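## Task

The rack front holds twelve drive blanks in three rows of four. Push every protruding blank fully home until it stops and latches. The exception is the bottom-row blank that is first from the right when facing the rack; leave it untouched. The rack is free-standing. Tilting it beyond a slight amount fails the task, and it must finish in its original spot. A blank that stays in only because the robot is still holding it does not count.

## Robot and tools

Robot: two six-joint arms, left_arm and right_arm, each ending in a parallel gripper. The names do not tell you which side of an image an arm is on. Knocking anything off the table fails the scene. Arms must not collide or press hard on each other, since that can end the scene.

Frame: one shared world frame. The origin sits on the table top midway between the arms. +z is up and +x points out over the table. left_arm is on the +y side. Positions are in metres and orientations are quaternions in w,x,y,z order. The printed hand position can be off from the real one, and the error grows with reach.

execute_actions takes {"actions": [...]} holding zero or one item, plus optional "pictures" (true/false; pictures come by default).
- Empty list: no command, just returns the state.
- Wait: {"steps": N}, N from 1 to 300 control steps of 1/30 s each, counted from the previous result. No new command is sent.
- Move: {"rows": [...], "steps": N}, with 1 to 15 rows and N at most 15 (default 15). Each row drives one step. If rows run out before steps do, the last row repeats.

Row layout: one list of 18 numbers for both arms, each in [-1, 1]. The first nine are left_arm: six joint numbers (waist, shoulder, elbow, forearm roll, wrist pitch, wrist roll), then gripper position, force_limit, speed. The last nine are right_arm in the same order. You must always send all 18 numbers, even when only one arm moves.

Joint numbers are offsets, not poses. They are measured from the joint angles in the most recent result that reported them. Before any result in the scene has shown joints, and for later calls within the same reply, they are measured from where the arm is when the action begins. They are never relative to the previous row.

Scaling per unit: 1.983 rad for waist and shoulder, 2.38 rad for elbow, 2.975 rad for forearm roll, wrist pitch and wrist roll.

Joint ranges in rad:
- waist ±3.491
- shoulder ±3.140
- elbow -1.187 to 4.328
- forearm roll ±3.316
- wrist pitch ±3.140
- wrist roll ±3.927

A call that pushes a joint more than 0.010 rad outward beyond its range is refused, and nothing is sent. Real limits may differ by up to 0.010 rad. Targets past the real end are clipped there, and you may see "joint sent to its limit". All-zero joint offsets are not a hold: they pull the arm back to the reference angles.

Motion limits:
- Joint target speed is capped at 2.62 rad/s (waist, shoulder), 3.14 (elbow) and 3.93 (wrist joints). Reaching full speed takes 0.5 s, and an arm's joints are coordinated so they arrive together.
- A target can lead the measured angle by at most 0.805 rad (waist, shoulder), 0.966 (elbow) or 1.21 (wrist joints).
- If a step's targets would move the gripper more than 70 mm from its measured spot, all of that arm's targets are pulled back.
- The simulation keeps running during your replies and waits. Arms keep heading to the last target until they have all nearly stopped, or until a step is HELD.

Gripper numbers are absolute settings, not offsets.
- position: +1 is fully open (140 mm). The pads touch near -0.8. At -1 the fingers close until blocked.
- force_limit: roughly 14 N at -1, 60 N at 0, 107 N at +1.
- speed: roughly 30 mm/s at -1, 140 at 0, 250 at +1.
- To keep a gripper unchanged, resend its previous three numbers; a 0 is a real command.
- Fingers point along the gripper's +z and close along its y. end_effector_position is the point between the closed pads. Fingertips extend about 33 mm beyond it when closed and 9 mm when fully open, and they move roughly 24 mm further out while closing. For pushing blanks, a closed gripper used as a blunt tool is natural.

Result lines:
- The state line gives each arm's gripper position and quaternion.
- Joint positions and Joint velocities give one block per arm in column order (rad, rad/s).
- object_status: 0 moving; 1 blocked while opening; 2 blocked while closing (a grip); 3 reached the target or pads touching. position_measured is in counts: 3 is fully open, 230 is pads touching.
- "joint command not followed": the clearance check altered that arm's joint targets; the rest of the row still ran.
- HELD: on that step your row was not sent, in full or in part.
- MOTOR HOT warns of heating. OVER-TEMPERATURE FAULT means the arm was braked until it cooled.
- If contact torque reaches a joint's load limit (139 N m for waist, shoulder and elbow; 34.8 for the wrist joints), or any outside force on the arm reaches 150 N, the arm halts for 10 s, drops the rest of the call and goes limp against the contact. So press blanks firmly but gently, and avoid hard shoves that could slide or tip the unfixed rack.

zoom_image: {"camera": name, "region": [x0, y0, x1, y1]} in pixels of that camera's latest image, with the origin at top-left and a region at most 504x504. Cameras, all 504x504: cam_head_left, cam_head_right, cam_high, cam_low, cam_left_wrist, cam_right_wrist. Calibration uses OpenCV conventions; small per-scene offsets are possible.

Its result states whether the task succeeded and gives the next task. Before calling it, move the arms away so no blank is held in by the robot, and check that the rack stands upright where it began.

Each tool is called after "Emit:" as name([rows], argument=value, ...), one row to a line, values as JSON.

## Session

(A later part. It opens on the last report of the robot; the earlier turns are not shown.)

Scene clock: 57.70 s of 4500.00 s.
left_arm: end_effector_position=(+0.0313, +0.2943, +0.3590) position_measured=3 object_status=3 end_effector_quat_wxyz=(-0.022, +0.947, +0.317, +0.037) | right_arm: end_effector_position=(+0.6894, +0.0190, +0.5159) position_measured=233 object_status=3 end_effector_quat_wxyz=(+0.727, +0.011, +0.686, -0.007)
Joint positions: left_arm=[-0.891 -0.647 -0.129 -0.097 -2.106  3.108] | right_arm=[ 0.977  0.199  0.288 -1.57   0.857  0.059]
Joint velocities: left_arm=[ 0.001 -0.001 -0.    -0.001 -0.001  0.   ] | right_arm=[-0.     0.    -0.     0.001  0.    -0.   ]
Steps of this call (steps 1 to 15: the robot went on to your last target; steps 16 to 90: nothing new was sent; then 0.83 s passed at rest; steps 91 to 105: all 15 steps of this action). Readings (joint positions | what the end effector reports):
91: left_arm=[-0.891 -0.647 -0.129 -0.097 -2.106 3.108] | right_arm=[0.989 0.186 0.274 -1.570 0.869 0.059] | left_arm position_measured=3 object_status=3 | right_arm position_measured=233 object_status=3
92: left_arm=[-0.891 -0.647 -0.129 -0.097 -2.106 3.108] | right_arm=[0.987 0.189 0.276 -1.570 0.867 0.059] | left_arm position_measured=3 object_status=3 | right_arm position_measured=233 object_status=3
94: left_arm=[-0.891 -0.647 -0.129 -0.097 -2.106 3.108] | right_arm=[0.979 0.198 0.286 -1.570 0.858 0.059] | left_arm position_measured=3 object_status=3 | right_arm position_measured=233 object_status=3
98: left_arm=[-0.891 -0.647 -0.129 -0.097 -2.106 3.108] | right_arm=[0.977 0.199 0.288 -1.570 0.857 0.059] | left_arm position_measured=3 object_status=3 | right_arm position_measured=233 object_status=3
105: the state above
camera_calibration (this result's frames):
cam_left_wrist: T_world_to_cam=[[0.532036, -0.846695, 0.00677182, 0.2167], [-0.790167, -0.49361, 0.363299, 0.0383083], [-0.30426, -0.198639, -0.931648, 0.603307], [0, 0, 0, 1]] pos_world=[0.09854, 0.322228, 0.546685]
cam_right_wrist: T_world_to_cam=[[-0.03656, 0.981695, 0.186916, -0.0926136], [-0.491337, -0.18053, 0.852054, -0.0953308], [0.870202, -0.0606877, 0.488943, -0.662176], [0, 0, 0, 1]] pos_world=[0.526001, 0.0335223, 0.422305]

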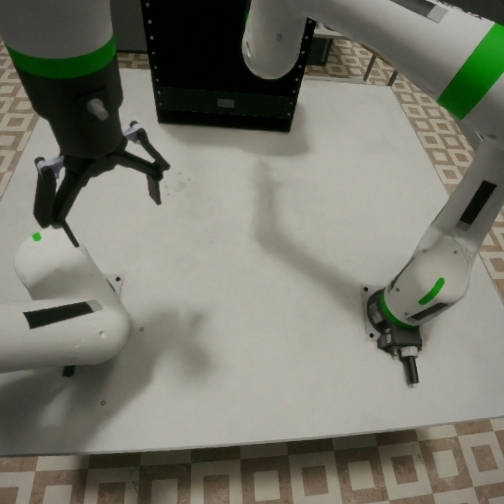

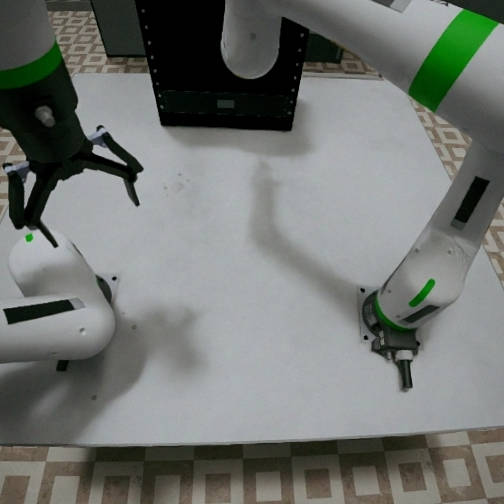

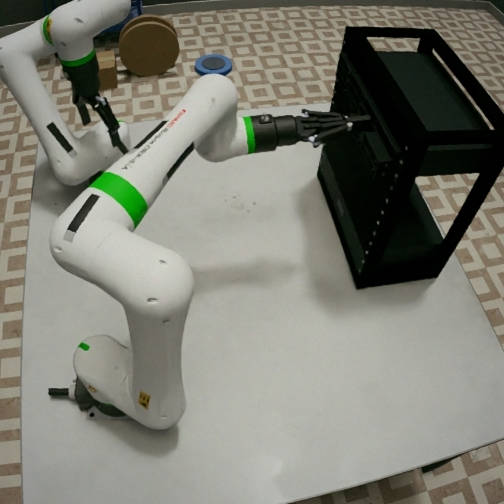

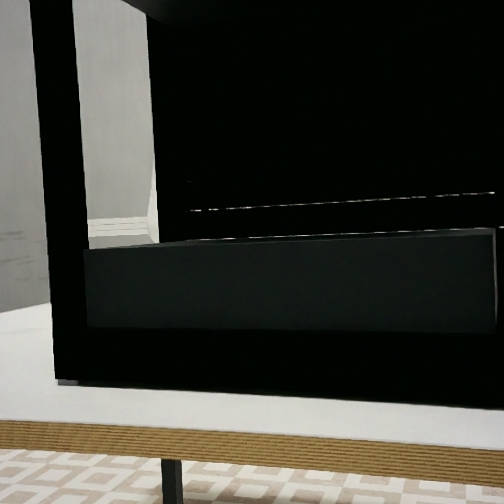

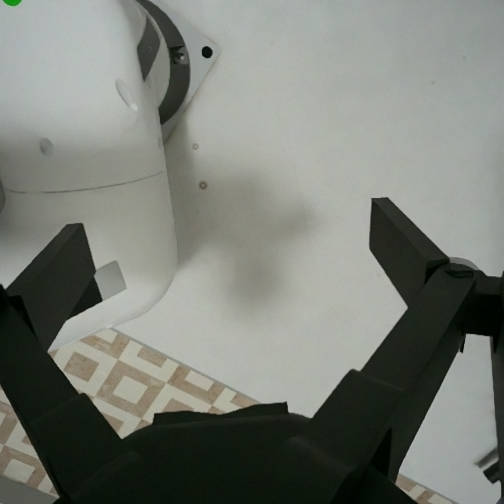

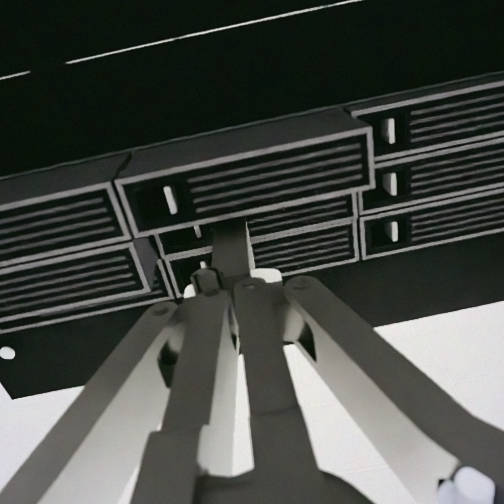

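Emit:
execute_actions([
  {"rows":[[0,0,0,0,0,0,1,0,0,-0.002,0.0022,0.002,0,-0.0013,0,-1,0,1]]},
])

Emit:
execute_actions([
  {"rows":[[0,0,0,0,0,0,1,0,0,0.027,-0.028,-0.025,0,0.018,0,-1,0,1]],"steps":10},
], pictures=false)

Emit:
execute_actions([
  {"rows":[[0,0,0,0,0,0,1,0,0,0,0.005,-0.0135,0,0,-0.008,-1,0,1]],"steps":10},
], pictures=false)

Emit:
execute_actions([
  {"rows":[[0,0,0,0,0,0,1,0,0,-0.0234,0.0243,0.0217,0,-0.0156,0,-1,0,1]]},
])

Scene clock: 63.33 s of 4500.00 s.
left_arm: end_effector_position=(+0.0313, +0.2943, +0.3590) position_measured=3 object_status=3 end_effector_quat_wxyz=(-0.022, +0.947, +0.317, +0.037) | right_arm: end_effector_position=(+0.6921, +0.0189, +0.5159) position_measured=233 object_status=3 end_effector_quat_wxyz=(+0.727, +0.011, +0.686, -0.007)
Joint positions: left_arm=[-0.891 -0.647 -0.129 -0.097 -2.106  3.108] | right_arm=[ 0.973  0.204  0.292 -1.57   0.853  0.059]
Joint velocities: left_arm=[-0.     0.001  0.001  0.     0.     0.   ] | right_arm=[-0.    -0.     0.    -0.001  0.001 -0.   ]
Steps of this call (steps 1 to 15: the robot went on to your last target; steps 16 to 90: nothing new was sent; then 2.13 s passed at rest; steps 91 to 105: all 15 steps of this action). Readings (joint positions | what the end effector reports):
91: left_arm=[-0.891 -0.647 -0.129 -0.097 -2.106 3.108] | right_arm=[0.977 0.200 0.288 -1.570 0.857 0.059] | left_arm position_measured=3 object_status=3 | right_arm position_measured=233 object_status=3
92: left_arm=[-0.891 -0.647 -0.129 -0.097 -2.106 3.108] | right_arm=[0.976 0.201 0.289 -1.570 0.855 0.059] | left_arm position_measured=3 object_status=3 | right_arm position_measured=233 object_status=3
94: left_arm=[-0.891 -0.647 -0.129 -0.097 -2.106 3.108] | right_arm=[0.974 0.203 0.292 -1.570 0.853 0.059] | left_arm position_measured=3 object_status=3 | right_arm position_measured=233 object_status=3
98: left_arm=[-0.891 -0.647 -0.129 -0.097 -2.106 3.108] | right_arm=[0.973 0.204 0.292 -1.570 0.853 0.059] | left_arm position_measured=3 object_status=3 | right_arm position_measured=233 object_status=3
105: the state above
camera_calibration (this result's frames):
cam_left_wrist: T_world_to_cam=[[0.532036, -0.846695, 0.00677187, 0.2167], [-0.790167, -0.49361, 0.363299, 0.0383083], [-0.30426, -0.198639, -0.931648, 0.603307], [0, 0, 0, 1]] pos_world=[0.0985401, 0.322228, 0.546685]
cam_right_wrist: T_world_to_cam=[[-0.036537, 0.981691, 0.186946, -0.0924265], [-0.49179, -0.180514, 0.851797, -0.0935572], [0.869947, -0.0608161, 0.489381, -0.664594], [0, 0, 0, 1]] pos_world=[0.528774, 0.0334278, 0.42221]

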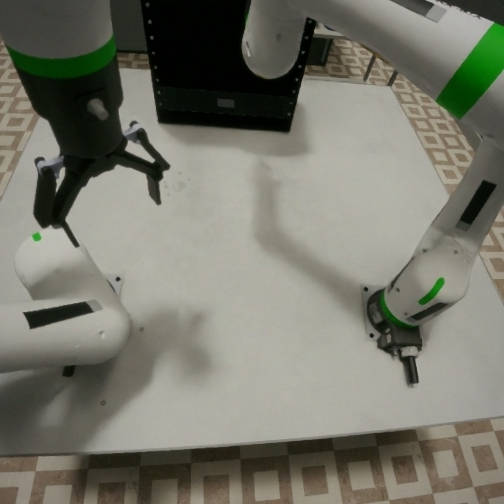

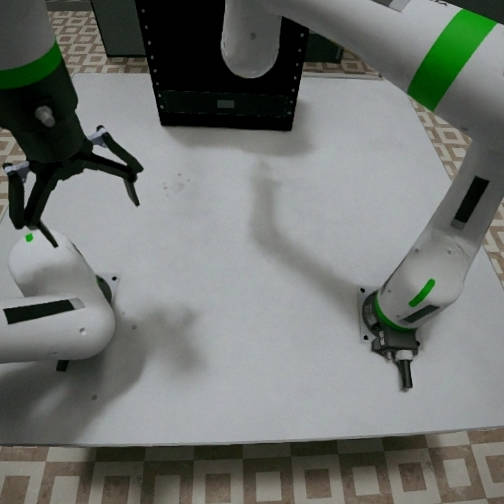

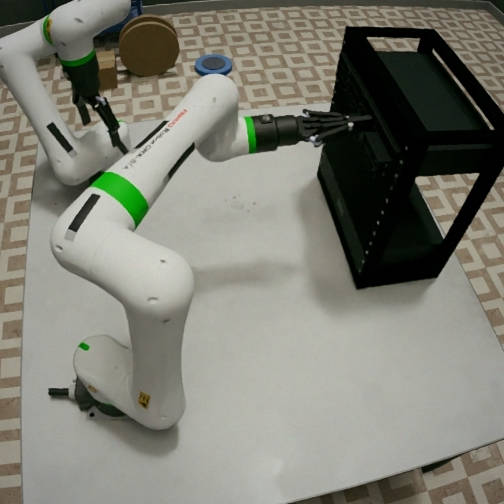

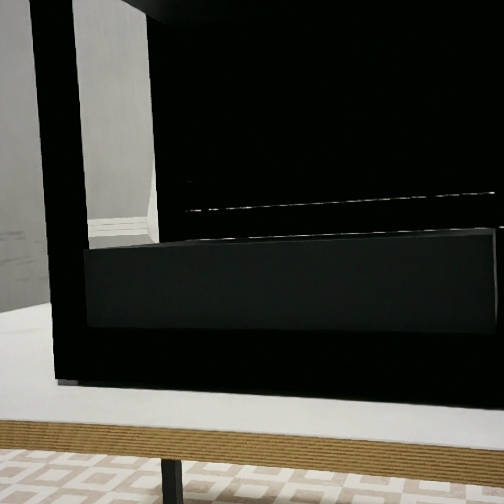

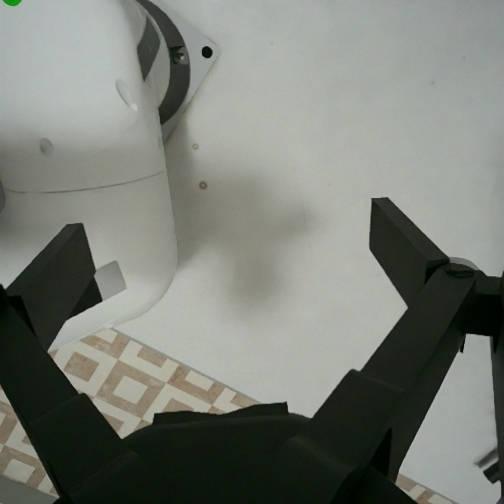

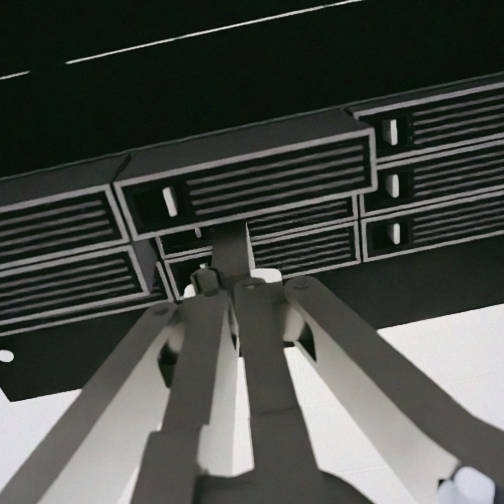

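Scene clock: 63.67 s of 4500.00 s.
left_arm: end_effector_position=(+0.0313, +0.2943, +0.3590) position_measured=3 object_status=3 end_effector_quat_wxyz=(-0.022, +0.947, +0.317, +0.037) | right_arm: end_effector_position=(+0.6567, +0.0197, +0.5159) position_measured=233 object_status=3 end_effector_quat_wxyz=(+0.725, +0.011, +0.688, -0.007)
Joint positions: left_arm=[-0.891 -0.647 -0.129 -0.097 -2.106  3.108] | right_arm=[ 1.027  0.149  0.233 -1.57   0.906  0.059]
Joint velocities: left_arm=[-0. -0.  0.  0. -0.  0.] | right_arm=[ 0.001 -0.002 -0.001  0.001  0.002 -0.   ]
Steps of this call (steps 1 to 10: all 10 steps of this action). Readings (joint positions | what the end effector reports):
1: left_arm=[-0.891 -0.647 -0.129 -0.097 -2.106 3.108] | right_arm=[0.973 0.204 0.292 -1.570 0.853 0.059] | left_arm position_measured=3 object_status=3 | right_arm position_measured=233 object_status=3
2: left_arm=[-0.891 -0.647 -0.129 -0.097 -2.106 3.108] | right_arm=[0.975 0.202 0.291 -1.570 0.854 0.059] | left_arm position_measured=3 object_status=3 | right_arm position_measured=233 object_status=3
4: left_arm=[-0.891 -0.647 -0.129 -0.097 -2.106 3.108] | right_arm=[0.995 0.181 0.268 -1.570 0.875 0.059] | left_arm position_measured=3 object_status=3 | right_arm position_measured=233 object_status=3
8: left_arm=[-0.891 -0.647 -0.129 -0.097 -2.106 3.108] | right_arm=[1.026 0.149 0.233 -1.570 0.906 0.059] | left_arm position_measured=3 object_status=3 | right_arm position_measured=233 object_status=3
10: the state above

Scene clock: 64.00 s of 4500.00 s.
left_arm: end_effector_position=(+0.0313, +0.2943, +0.3590) position_measured=3 object_status=3 end_effector_quat_wxyz=(-0.022, +0.947, +0.317, +0.037) | right_arm: end_effector_position=(+0.6569, +0.0200, +0.4877) position_measured=233 object_status=3 end_effector_quat_wxyz=(+0.716, +0.008, +0.698, -0.010)
Joint positions: left_arm=[-0.891 -0.647 -0.129 -0.097 -2.106  3.108] | right_arm=[ 1.027  0.158  0.201 -1.57   0.906  0.036]
Joint velocities: left_arm=[ 0.001 -0.    -0.     0.001  0.    -0.   ] | right_arm=[-0.    -0.    -0.001  0.     0.001 -0.001]
Steps of this call (steps 1 to 10: all 10 steps of this action). Readings (joint positions | what the end effector reports):
1: left_arm=[-0.891 -0.647 -0.129 -0.097 -2.106 3.108] | right_arm=[1.027 0.148 0.233 -1.570 0.906 0.059] | left_arm position_measured=3 object_status=3 | right_arm position_measured=233 object_status=3
2: left_arm=[-0.891 -0.647 -0.129 -0.097 -2.106 3.108] | right_arm=[1.027 0.149 0.230 -1.570 0.906 0.059] | left_arm position_measured=3 object_status=3 | right_arm position_measured=233 object_status=3
4: left_arm=[-0.891 -0.647 -0.129 -0.097 -2.106 3.108] | right_arm=[1.027 0.156 0.210 -1.570 0.906 0.043] | left_arm position_measured=3 object_status=3 | right_arm position_measured=233 object_status=3
8: left_arm=[-0.891 -0.647 -0.129 -0.097 -2.106 3.108] | right_arm=[1.027 0.158 0.201 -1.570 0.906 0.036] | left_arm position_measured=3 object_status=3 | right_arm position_measured=233 object_status=3
10: the state above

Scene clock: 64.50 s of 4500.00 s.
left_arm: end_effector_position=(+0.0313, +0.2943, +0.3590) position_measured=3 object_status=3 end_effector_quat_wxyz=(-0.022, +0.947, +0.317, +0.037) | right_arm: end_effector_position=(+0.6877, +0.0195, +0.4870) position_measured=233 object_status=3 end_effector_quat_wxyz=(+0.718, +0.008, +0.696, -0.009)
Joint positions: left_arm=[-0.891 -0.647 -0.129 -0.097 -2.106  3.108] | right_arm=[ 0.98   0.207  0.253 -1.57   0.86   0.036]
Joint velocities: left_arm=[-0.001  0.001 -0.001 -0.     0.001  0.   ] | right_arm=[ 0.  0.  0.  0.  0. -0.]
Steps of this call (steps 1 to 15: all 15 steps of this action). Readings (joint positions | what the end effector reports):
1: left_arm=[-0.891 -0.647 -0.129 -0.097 -2.106 3.108] | right_arm=[1.027 0.158 0.201 -1.570 0.906 0.036] | left_arm position_measured=3 object_status=3 | right_arm position_measured=233 object_status=3
2: left_arm=[-0.891 -0.647 -0.129 -0.097 -2.106 3.108] | right_arm=[1.024 0.160 0.203 -1.570 0.904 0.036] | left_arm position_measured=3 object_status=3 | right_arm position_measured=233 object_status=3
4: left_arm=[-0.891 -0.647 -0.129 -0.097 -2.106 3.108] | right_arm=[1.005 0.181 0.225 -1.570 0.885 0.036] | left_arm position_measured=3 object_status=3 | right_arm position_measured=233 object_status=3
8: left_arm=[-0.891 -0.647 -0.129 -0.097 -2.106 3.108] | right_arm=[0.980 0.206 0.252 -1.570 0.860 0.036] | left_arm position_measured=3 object_status=3 | right_arm position_measured=233 object_status=3
15: the state above
camera_calibration (this result's frames):
cam_left_wrist: T_world_to_cam=[[0.532036, -0.846695, 0.00677181, 0.2167], [-0.790167, -0.49361, 0.363299, 0.0383081], [-0.30426, -0.198639, -0.931648, 0.603307], [0, 0, 0, 1]] pos_world=[0.09854, 0.322228, 0.546685]
cam_right_wrist: T_world_to_cam=[[-0.0323275, 0.98301, 0.18068, -0.0876669], [-0.467214, -0.17467, 0.866719, -0.0952754], [0.883553, -0.0563974, 0.464923, -0.644127], [0, 0, 0, 1]] pos_world=[0.521773, 0.0332085, 0.397886]

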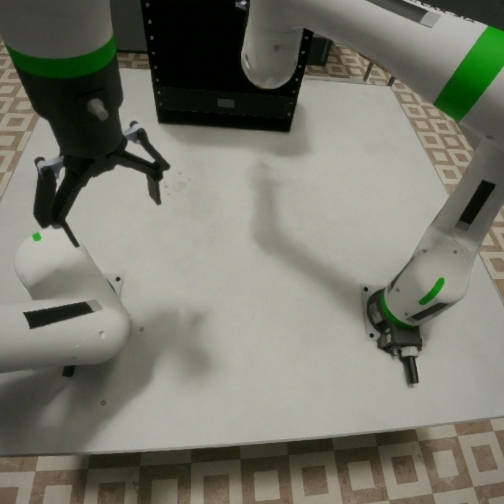

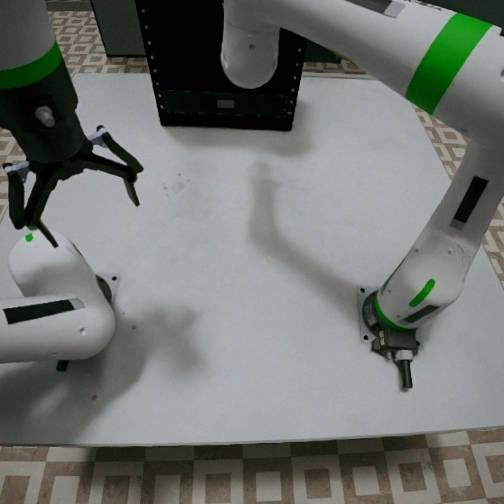

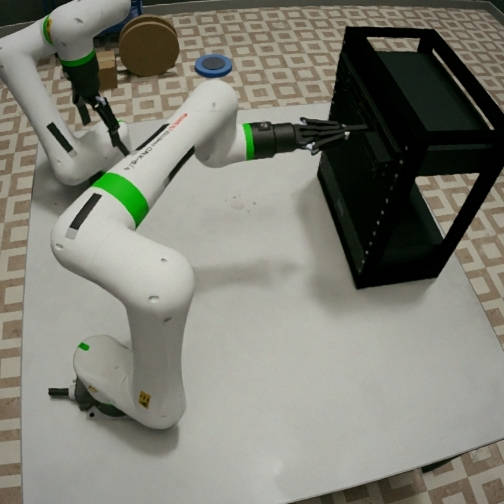

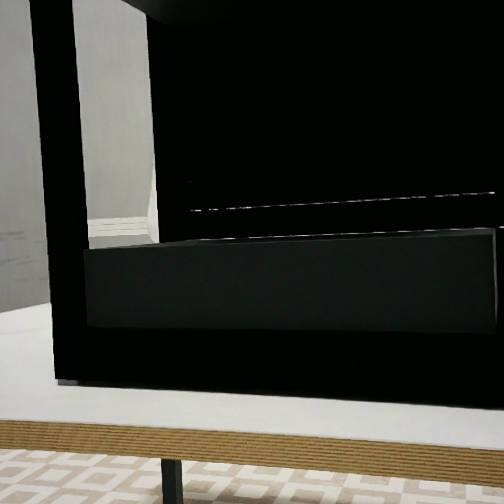

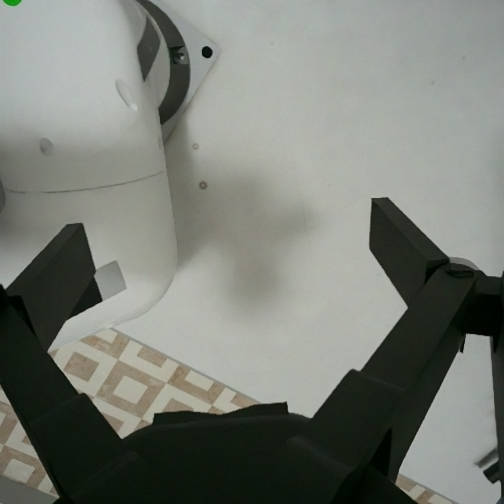

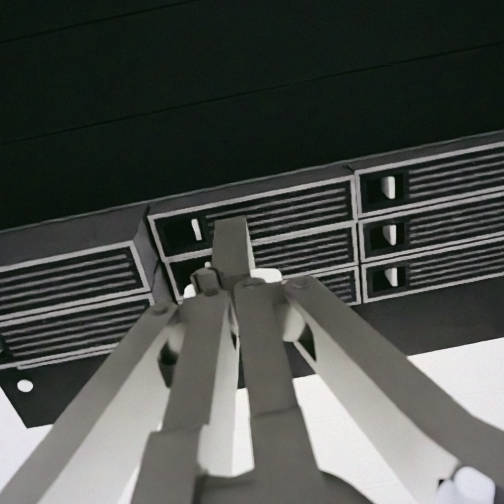

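Emit:
execute_actions([
  {"rows":[[0,0,0,0,0,0,1,0,0,-0.0033,0.0036,0.0032,0,-0.0022,0,-1,0,1]]},
], pictures=false)

Emit:
execute_actions([
  {"rows":[[0,0,0,0,0,0,1,0,0,0.031,-0.0323,-0.0288,0,0.0207,0,-1,0,1]],"steps":10},
], pictures=false)

Emit:
execute_actions([
  {"rows":[[0,0,0,0,0,0,1,0,0,-0.077,-0.098,-0.0672,0,-0.0514,0.005,-1,0,1]]},
])

Emit:
zoom_image(camera="cam_right_wrist", region=[254,50,504,300])

Scene clock: 75.67 s of 4500.00 s.
left_arm: end_effector_position=(+0.0313, +0.2943, +0.3590) position_measured=3 object_status=3 end_effector_quat_wxyz=(-0.022, +0.947, +0.317, +0.037) | right_arm: end_effector_position=(+0.6922, +0.0194, +0.4868) position_measured=233 object_status=3 end_effector_quat_wxyz=(+0.718, +0.008, +0.696, -0.009)
Joint positions: left_arm=[-0.891 -0.647 -0.129 -0.097 -2.106  3.108] | right_arm=[ 0.974  0.214  0.26  -1.57   0.853  0.036]
Joint velocities: left_arm=[ 0.001 -0.    -0.     0.     0.001 -0.   ] | right_arm=[ 0.     0.    -0.     0.     0.001  0.   ]
Steps of this call (steps 1 to 15: the robot went on to your last target; steps 16 to 90: nothing new was sent; then 7.67 s passed at rest; steps 91 to 105: all 15 steps of this action). Readings (joint positions | what the end effector reports):
91: left_arm=[-0.891 -0.647 -0.129 -0.097 -2.106 3.108] | right_arm=[0.980 0.207 0.253 -1.570 0.860 0.036] | left_arm position_measured=3 object_status=3 | right_arm position_measured=233 object_status=3
92: left_arm=[-0.891 -0.647 -0.129 -0.097 -2.106 3.108] | right_arm=[0.979 0.209 0.255 -1.570 0.858 0.036] | left_arm position_measured=3 object_status=3 | right_arm position_measured=233 object_status=3
94: left_arm=[-0.891 -0.647 -0.129 -0.097 -2.106 3.108] | right_arm=[0.974 0.213 0.260 -1.570 0.854 0.036] | left_arm position_measured=3 object_status=3 | right_arm position_measured=233 object_status=3
98: left_arm=[-0.891 -0.647 -0.129 -0.097 -2.106 3.108] | right_arm=[0.974 0.214 0.260 -1.570 0.853 0.036] | left_arm position_measured=3 object_status=3 | right_arm position_measured=233 object_status=3
105: the state above

Scene clock: 76.00 s of 4500.00 s.
left_arm: end_effector_position=(+0.0313, +0.2943, +0.3590) position_measured=3 object_status=3 end_effector_quat_wxyz=(-0.022, +0.947, +0.317, +0.037) | right_arm: end_effector_position=(+0.6515, +0.0199, +0.4878) position_measured=233 object_status=3 end_effector_quat_wxyz=(+0.716, +0.008, +0.698, -0.010)
Joint positions: left_arm=[-0.891 -0.647 -0.129 -0.097 -2.106  3.108] | right_arm=[ 1.035  0.15   0.192 -1.57   0.915  0.036]
Joint velocities: left_arm=[ 0.    -0.001  0.001 -0.    -0.001 -0.   ] | right_arm=[ 0.003 -0.001 -0.    -0.001  0.003  0.   ]
Steps of this call (steps 1 to 10: all 10 steps of this action). Readings (joint positions | what the end effector reports):
1: left_arm=[-0.891 -0.647 -0.129 -0.097 -2.106 3.108] | right_arm=[0.974 0.214 0.260 -1.570 0.853 0.036] | left_arm position_measured=3 object_status=3 | right_arm position_measured=233 object_status=3
2: left_arm=[-0.891 -0.647 -0.129 -0.097 -2.106 3.108] | right_arm=[0.975 0.212 0.259 -1.570 0.854 0.036] | left_arm position_measured=3 object_status=3 | right_arm position_measured=233 object_status=3
4: left_arm=[-0.891 -0.647 -0.129 -0.097 -2.106 3.108] | right_arm=[0.994 0.193 0.238 -1.570 0.873 0.036] | left_arm position_measured=3 object_status=3 | right_arm position_measured=233 object_status=3
8: left_arm=[-0.891 -0.647 -0.129 -0.097 -2.106 3.108] | right_arm=[1.035 0.150 0.192 -1.570 0.914 0.036] | left_arm position_measured=3 object_status=3 | right_arm position_measured=233 object_status=3
10: the state above

Scene clock: 76.50 s of 4500.00 s.
left_arm: end_effector_position=(+0.0313, +0.2943, +0.3590) position_measured=3 object_status=3 end_effector_quat_wxyz=(-0.022, +0.947, +0.317, +0.037) | right_arm: end_effector_position=(+0.6500, -0.0832, +0.5174) position_measured=233 object_status=3 end_effector_quat_wxyz=(+0.726, +0.009, +0.687, -0.008)
Joint positions: left_arm=[-0.891 -0.647 -0.129 -0.097 -2.106  3.108] | right_arm=[ 0.883 -0.044  0.032 -1.57   0.762  0.051]
Joint velocities: left_arm=[ 0.002  0.     0.    -0.001 -0.001 -0.   ] | right_arm=[-0.002 -0.003 -0.001 -0.    -0.001  0.   ]
Steps of this call (steps 1 to 15: all 15 steps of this action). Readings (joint positions | what the end effector reports):
1: left_arm=[-0.891 -0.647 -0.129 -0.097 -2.106 3.108] | right_arm=[1.035 0.150 0.192 -1.570 0.915 0.036] | left_arm position_measured=3 object_status=3 | right_arm position_measured=233 object_status=3
2: left_arm=[-0.891 -0.647 -0.129 -0.097 -2.106 3.108] | right_arm=[1.034 0.148 0.190 -1.570 0.913 0.036] | left_arm position_measured=3 object_status=3 | right_arm position_measured=233 object_status=3
4: left_arm=[-0.891 -0.647 -0.129 -0.097 -2.106 3.108] | right_arm=[1.017 0.127 0.173 -1.570 0.895 0.037] | left_arm position_measured=3 object_status=3 | right_arm position_measured=233 object_status=3
8: left_arm=[-0.891 -0.647 -0.129 -0.097 -2.106 3.108] | right_arm=[0.941 0.030 0.094 -1.570 0.820 0.045] | left_arm position_measured=3 object_status=3 | right_arm position_measured=233 object_status=3
15: the state above
camera_calibration (this result's frames):
cam_left_wrist: T_world_to_cam=[[0.532036, -0.846695, 0.0067719, 0.2167], [-0.790167, -0.49361, 0.363299, 0.0383083], [-0.30426, -0.198639, -0.931648, 0.603307], [0, 0, 0, 1]] pos_world=[0.09854, 0.322228, 0.546685]
cam_right_wrist: T_world_to_cam=[[-0.0363477, 0.982627, 0.181997, 0.00848613], [-0.488896, -0.176321, 0.854337, -0.136821], [0.871584, -0.0579248, 0.486812, -0.634418], [0, 0, 0, 1]] pos_world=[0.486367, -0.0692115, 0.424189]

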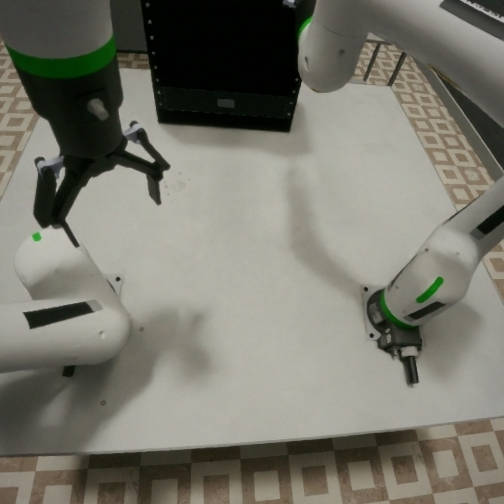

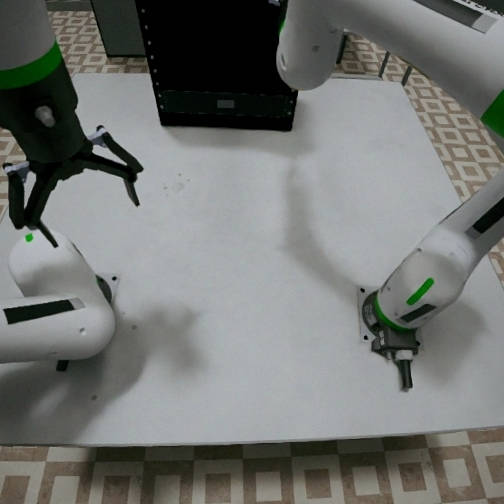

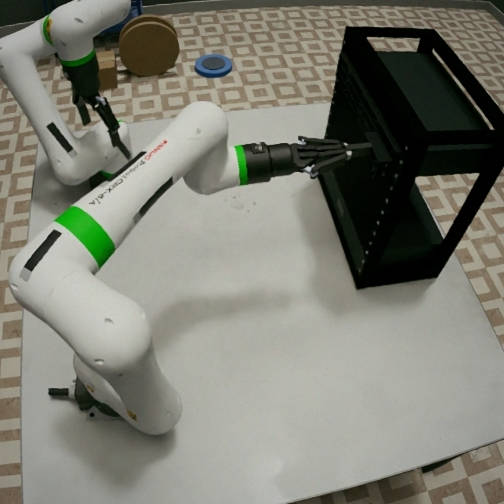

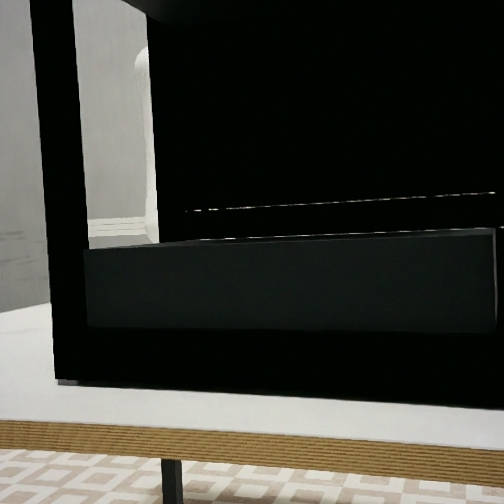

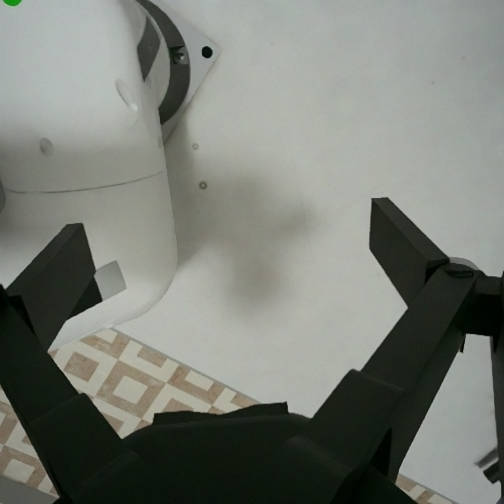

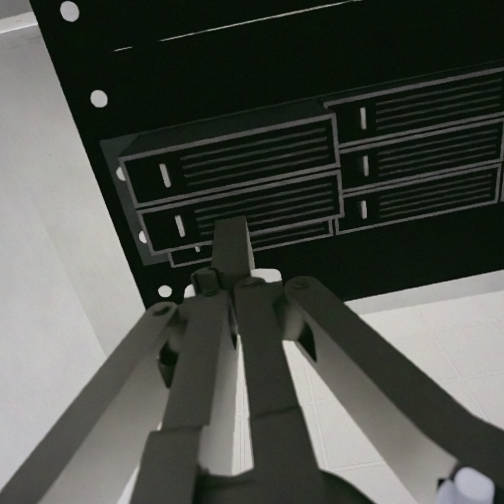

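Region (254, 50, 504, 300) of cam_right_wrist's 504x504 image, scaled by 2.016, with more detail than that image has.

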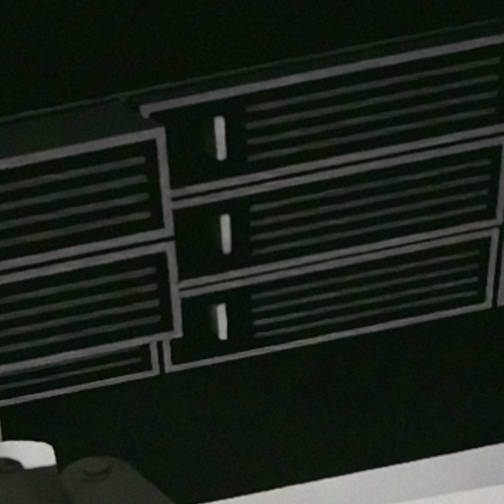

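Emit:
execute_actions([
  {"rows":[[0,0,0,0,0,0,1,0,0,-0.026,0.030,0.0244,0,-0.0174,0,-1,0,1]]},
])

Emit:
zoom_image(camera="cam_right_wrist", region=[254,70,504,320])

Scene clock: 82.97 s of 4500.00 s.
left_arm: end_effector_position=(+0.0313, +0.2943, +0.3590) position_measured=3 object_status=3 end_effector_quat_wxyz=(-0.022, +0.947, +0.317, +0.037) | right_arm: end_effector_position=(+0.6829, -0.0842, +0.5176) position_measured=233 object_status=3 end_effector_quat_wxyz=(+0.727, +0.008, +0.687, -0.010)
Joint positions: left_arm=[-0.891 -0.647 -0.129 -0.097 -2.106  3.108] | right_arm=[ 0.831  0.015  0.09  -1.57   0.71   0.051]
Joint velocities: left_arm=[-0.    -0.001  0.    -0.     0.001  0.   ] | right_arm=[-0.001  0.001  0.    -0.     0.     0.   ]
Steps of this call (steps 1 to 15: the robot went on to your last target; steps 16 to 90: nothing new was sent; then 2.97 s passed at rest; steps 91 to 105: all 15 steps of this action). Readings (joint positions | what the end effector reports):
91: left_arm=[-0.891 -0.647 -0.129 -0.097 -2.106 3.108] | right_arm=[0.882 -0.044 0.032 -1.570 0.762 0.051] | left_arm position_measured=3 object_status=3 | right_arm position_measured=233 object_status=3
92: left_arm=[-0.891 -0.647 -0.129 -0.097 -2.106 3.108] | right_arm=[0.880 -0.042 0.033 -1.570 0.760 0.051] | left_arm position_measured=3 object_status=3 | right_arm position_measured=233 object_status=3
94: left_arm=[-0.891 -0.647 -0.129 -0.097 -2.106 3.108] | right_arm=[0.863 -0.022 0.054 -1.570 0.742 0.051] | left_arm position_measured=3 object_status=3 | right_arm position_measured=233 object_status=3
98: left_arm=[-0.891 -0.647 -0.129 -0.097 -2.106 3.108] | right_arm=[0.831 0.015 0.090 -1.570 0.710 0.051] | left_arm position_measured=3 object_status=3 | right_arm position_measured=233 object_status=3
105: the state above
camera_calibration (this result's frames):
cam_left_wrist: T_world_to_cam=[[0.532036, -0.846695, 0.00677167, 0.2167], [-0.790167, -0.49361, 0.363299, 0.0383081], [-0.304261, -0.198639, -0.931648, 0.603307], [0, 0, 0, 1]] pos_world=[0.09854, 0.322228, 0.546685]
cam_right_wrist: T_world_to_cam=[[-0.0366509, 0.983332, 0.178086, 0.0128626], [-0.490105, -0.172989, 0.854325, -0.120007], [0.870892, -0.0559691, 0.488277, -0.663381], [0, 0, 0, 1]] pos_world=[0.519389, -0.0705369, 0.424148]

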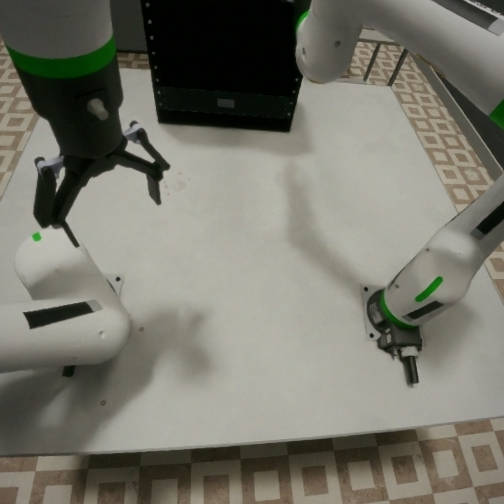

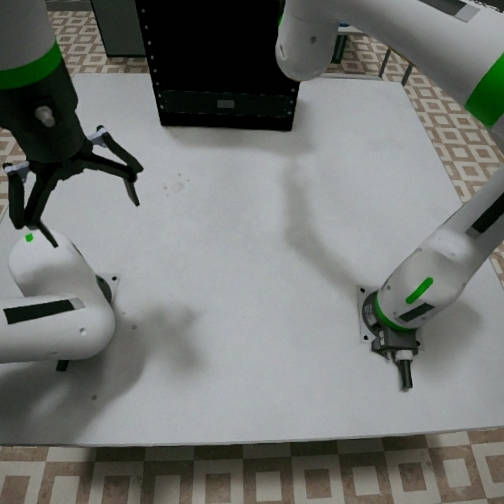

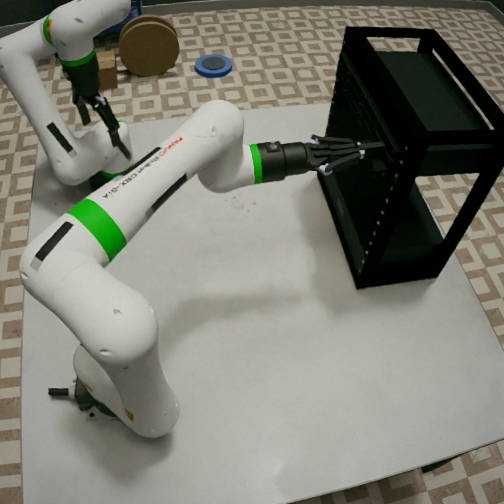

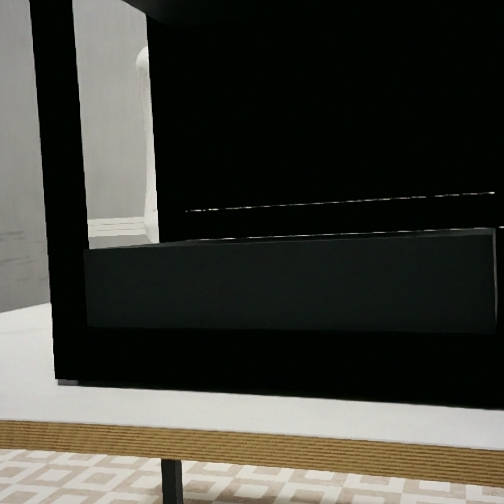

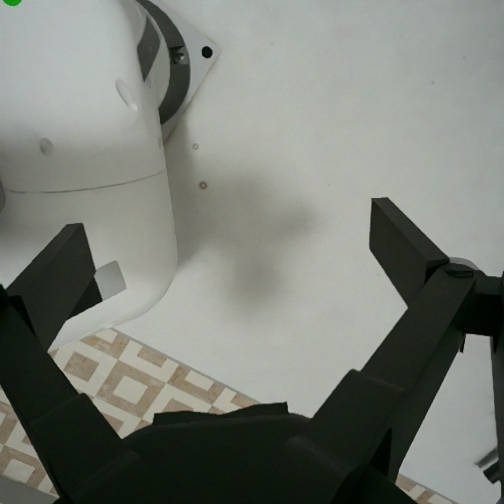

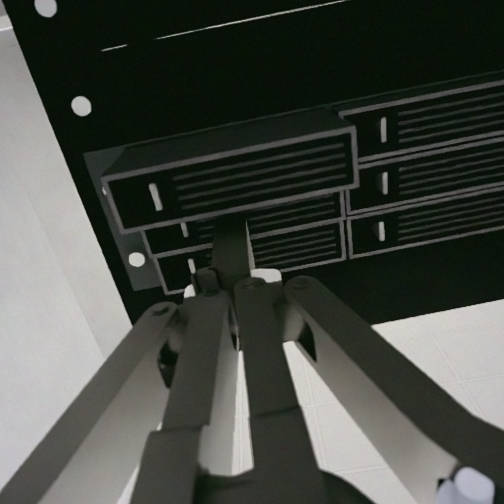

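Region (254, 70, 504, 320) of cam_right_wrist's 504x504 image, scaled by 2.016, with more detail than that image has.

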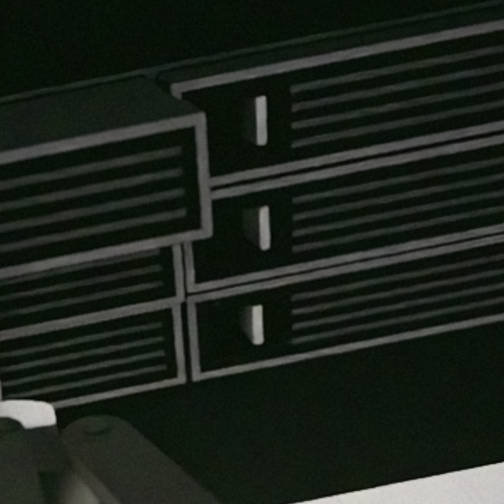

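Emit:
execute_actions([
  {"rows":[[0,0,0,0,0,0,1,0,0,-0.0055,0.0065,0.0051,0,-0.0037,0,-1,0,1]]},
])

Emit:
zoom_image(camera="cam_right_wrist", region=[100,120,420,320])

Scene clock: 87.63 s of 4500.00 s.
left_arm: end_effector_position=(+0.0313, +0.2943, +0.3590) position_measured=3 object_status=3 end_effector_quat_wxyz=(-0.022, +0.947, +0.317, +0.037) | right_arm: end_effector_position=(+0.6900, -0.0846, +0.5172) position_measured=233 object_status=3 end_effector_quat_wxyz=(+0.727, +0.007, +0.687, -0.010)
Joint positions: left_arm=[-0.891 -0.647 -0.129 -0.097 -2.106  3.108] | right_arm=[ 0.82   0.028  0.102 -1.57   0.699  0.051]
Joint velocities: left_arm=[-0.001  0.     0.     0.     0.     0.   ] | right_arm=[ 0.  0. -0. -0. -0.  0.]
Steps of this call (steps 1 to 15: the robot went on to your last target; steps 16 to 90: nothing new was sent; then 1.17 s passed at rest; steps 91 to 105: all 15 steps of this action). Readings (joint positions | what the end effector reports):
91: left_arm=[-0.891 -0.647 -0.129 -0.097 -2.106 3.108] | right_arm=[0.831 0.016 0.090 -1.570 0.710 0.051] | left_arm position_measured=3 object_status=3 | right_arm position_measured=233 object_status=3
92: left_arm=[-0.891 -0.647 -0.129 -0.097 -2.106 3.108] | right_arm=[0.829 0.018 0.092 -1.570 0.708 0.051] | left_arm position_measured=3 object_status=3 | right_arm position_measured=233 object_status=3
94: left_arm=[-0.891 -0.647 -0.129 -0.097 -2.106 3.108] | right_arm=[0.821 0.027 0.101 -1.570 0.700 0.051] | left_arm position_measured=3 object_status=3 | right_arm position_measured=233 object_status=3
98: left_arm=[-0.891 -0.647 -0.129 -0.097 -2.106 3.108] | right_arm=[0.820 0.028 0.102 -1.570 0.699 0.051] | left_arm position_measured=3 object_status=3 | right_arm position_measured=233 object_status=3
105: the state above
camera_calibration (this result's frames):
cam_left_wrist: T_world_to_cam=[[0.532036, -0.846695, 0.0067716, 0.2167], [-0.790167, -0.49361, 0.363299, 0.038308], [-0.304261, -0.198639, -0.931648, 0.603307], [0, 0, 0, 1]] pos_world=[0.09854, 0.322228, 0.546685]
cam_right_wrist: T_world_to_cam=[[-0.0367181, 0.98352, 0.177032, 0.0142611], [-0.490071, -0.172109, 0.854523, -0.116293], [0.870909, -0.0553821, 0.488314, -0.669382], [0, 0, 0, 1]] pos_world=[0.526503, -0.0711129, 0.423719]

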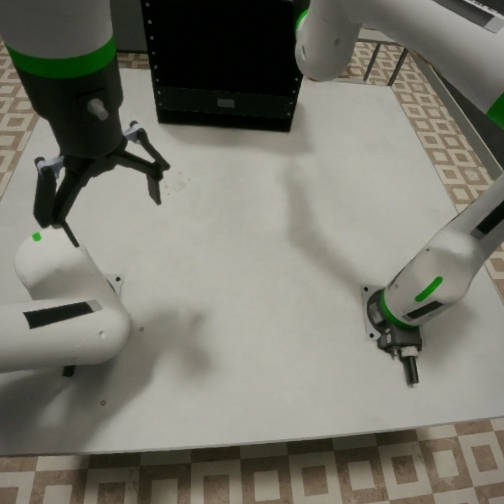

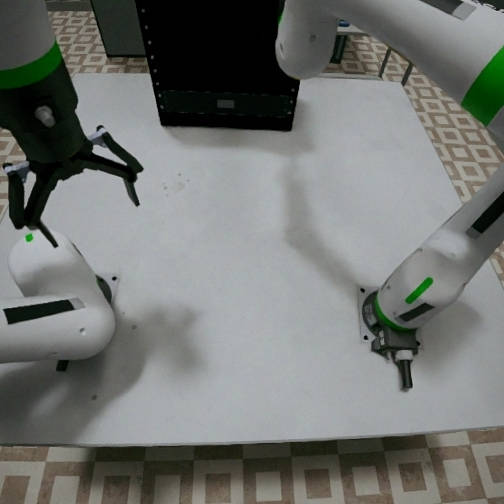

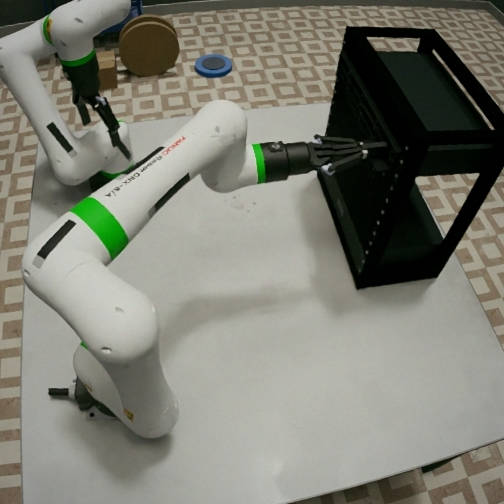

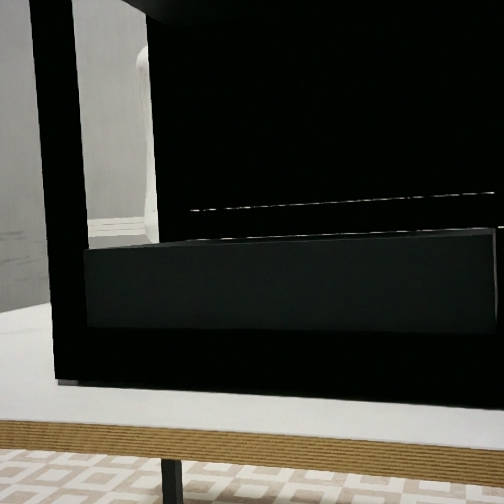

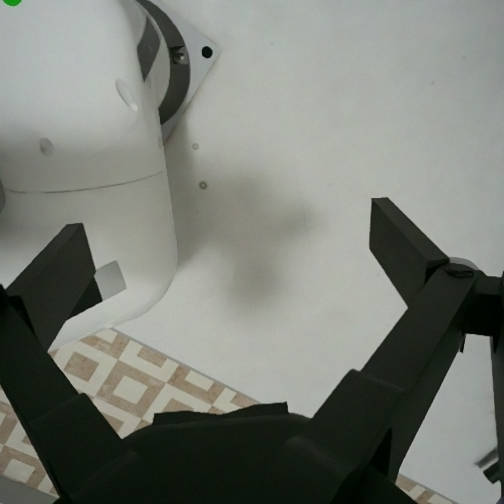

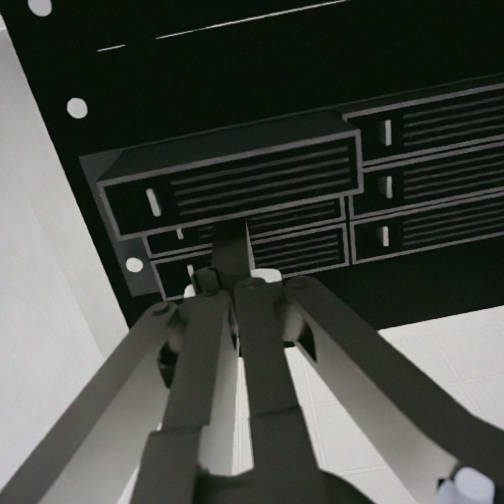

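Region (100, 120, 420, 320) of cam_right_wrist's 504x504 image, scaled by 1.575, with more detail than that image has; it fills the top 315 rows of this view, and the rest is white.

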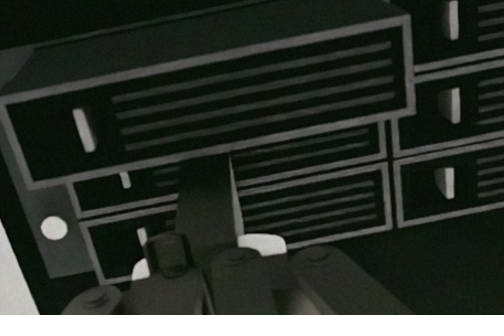

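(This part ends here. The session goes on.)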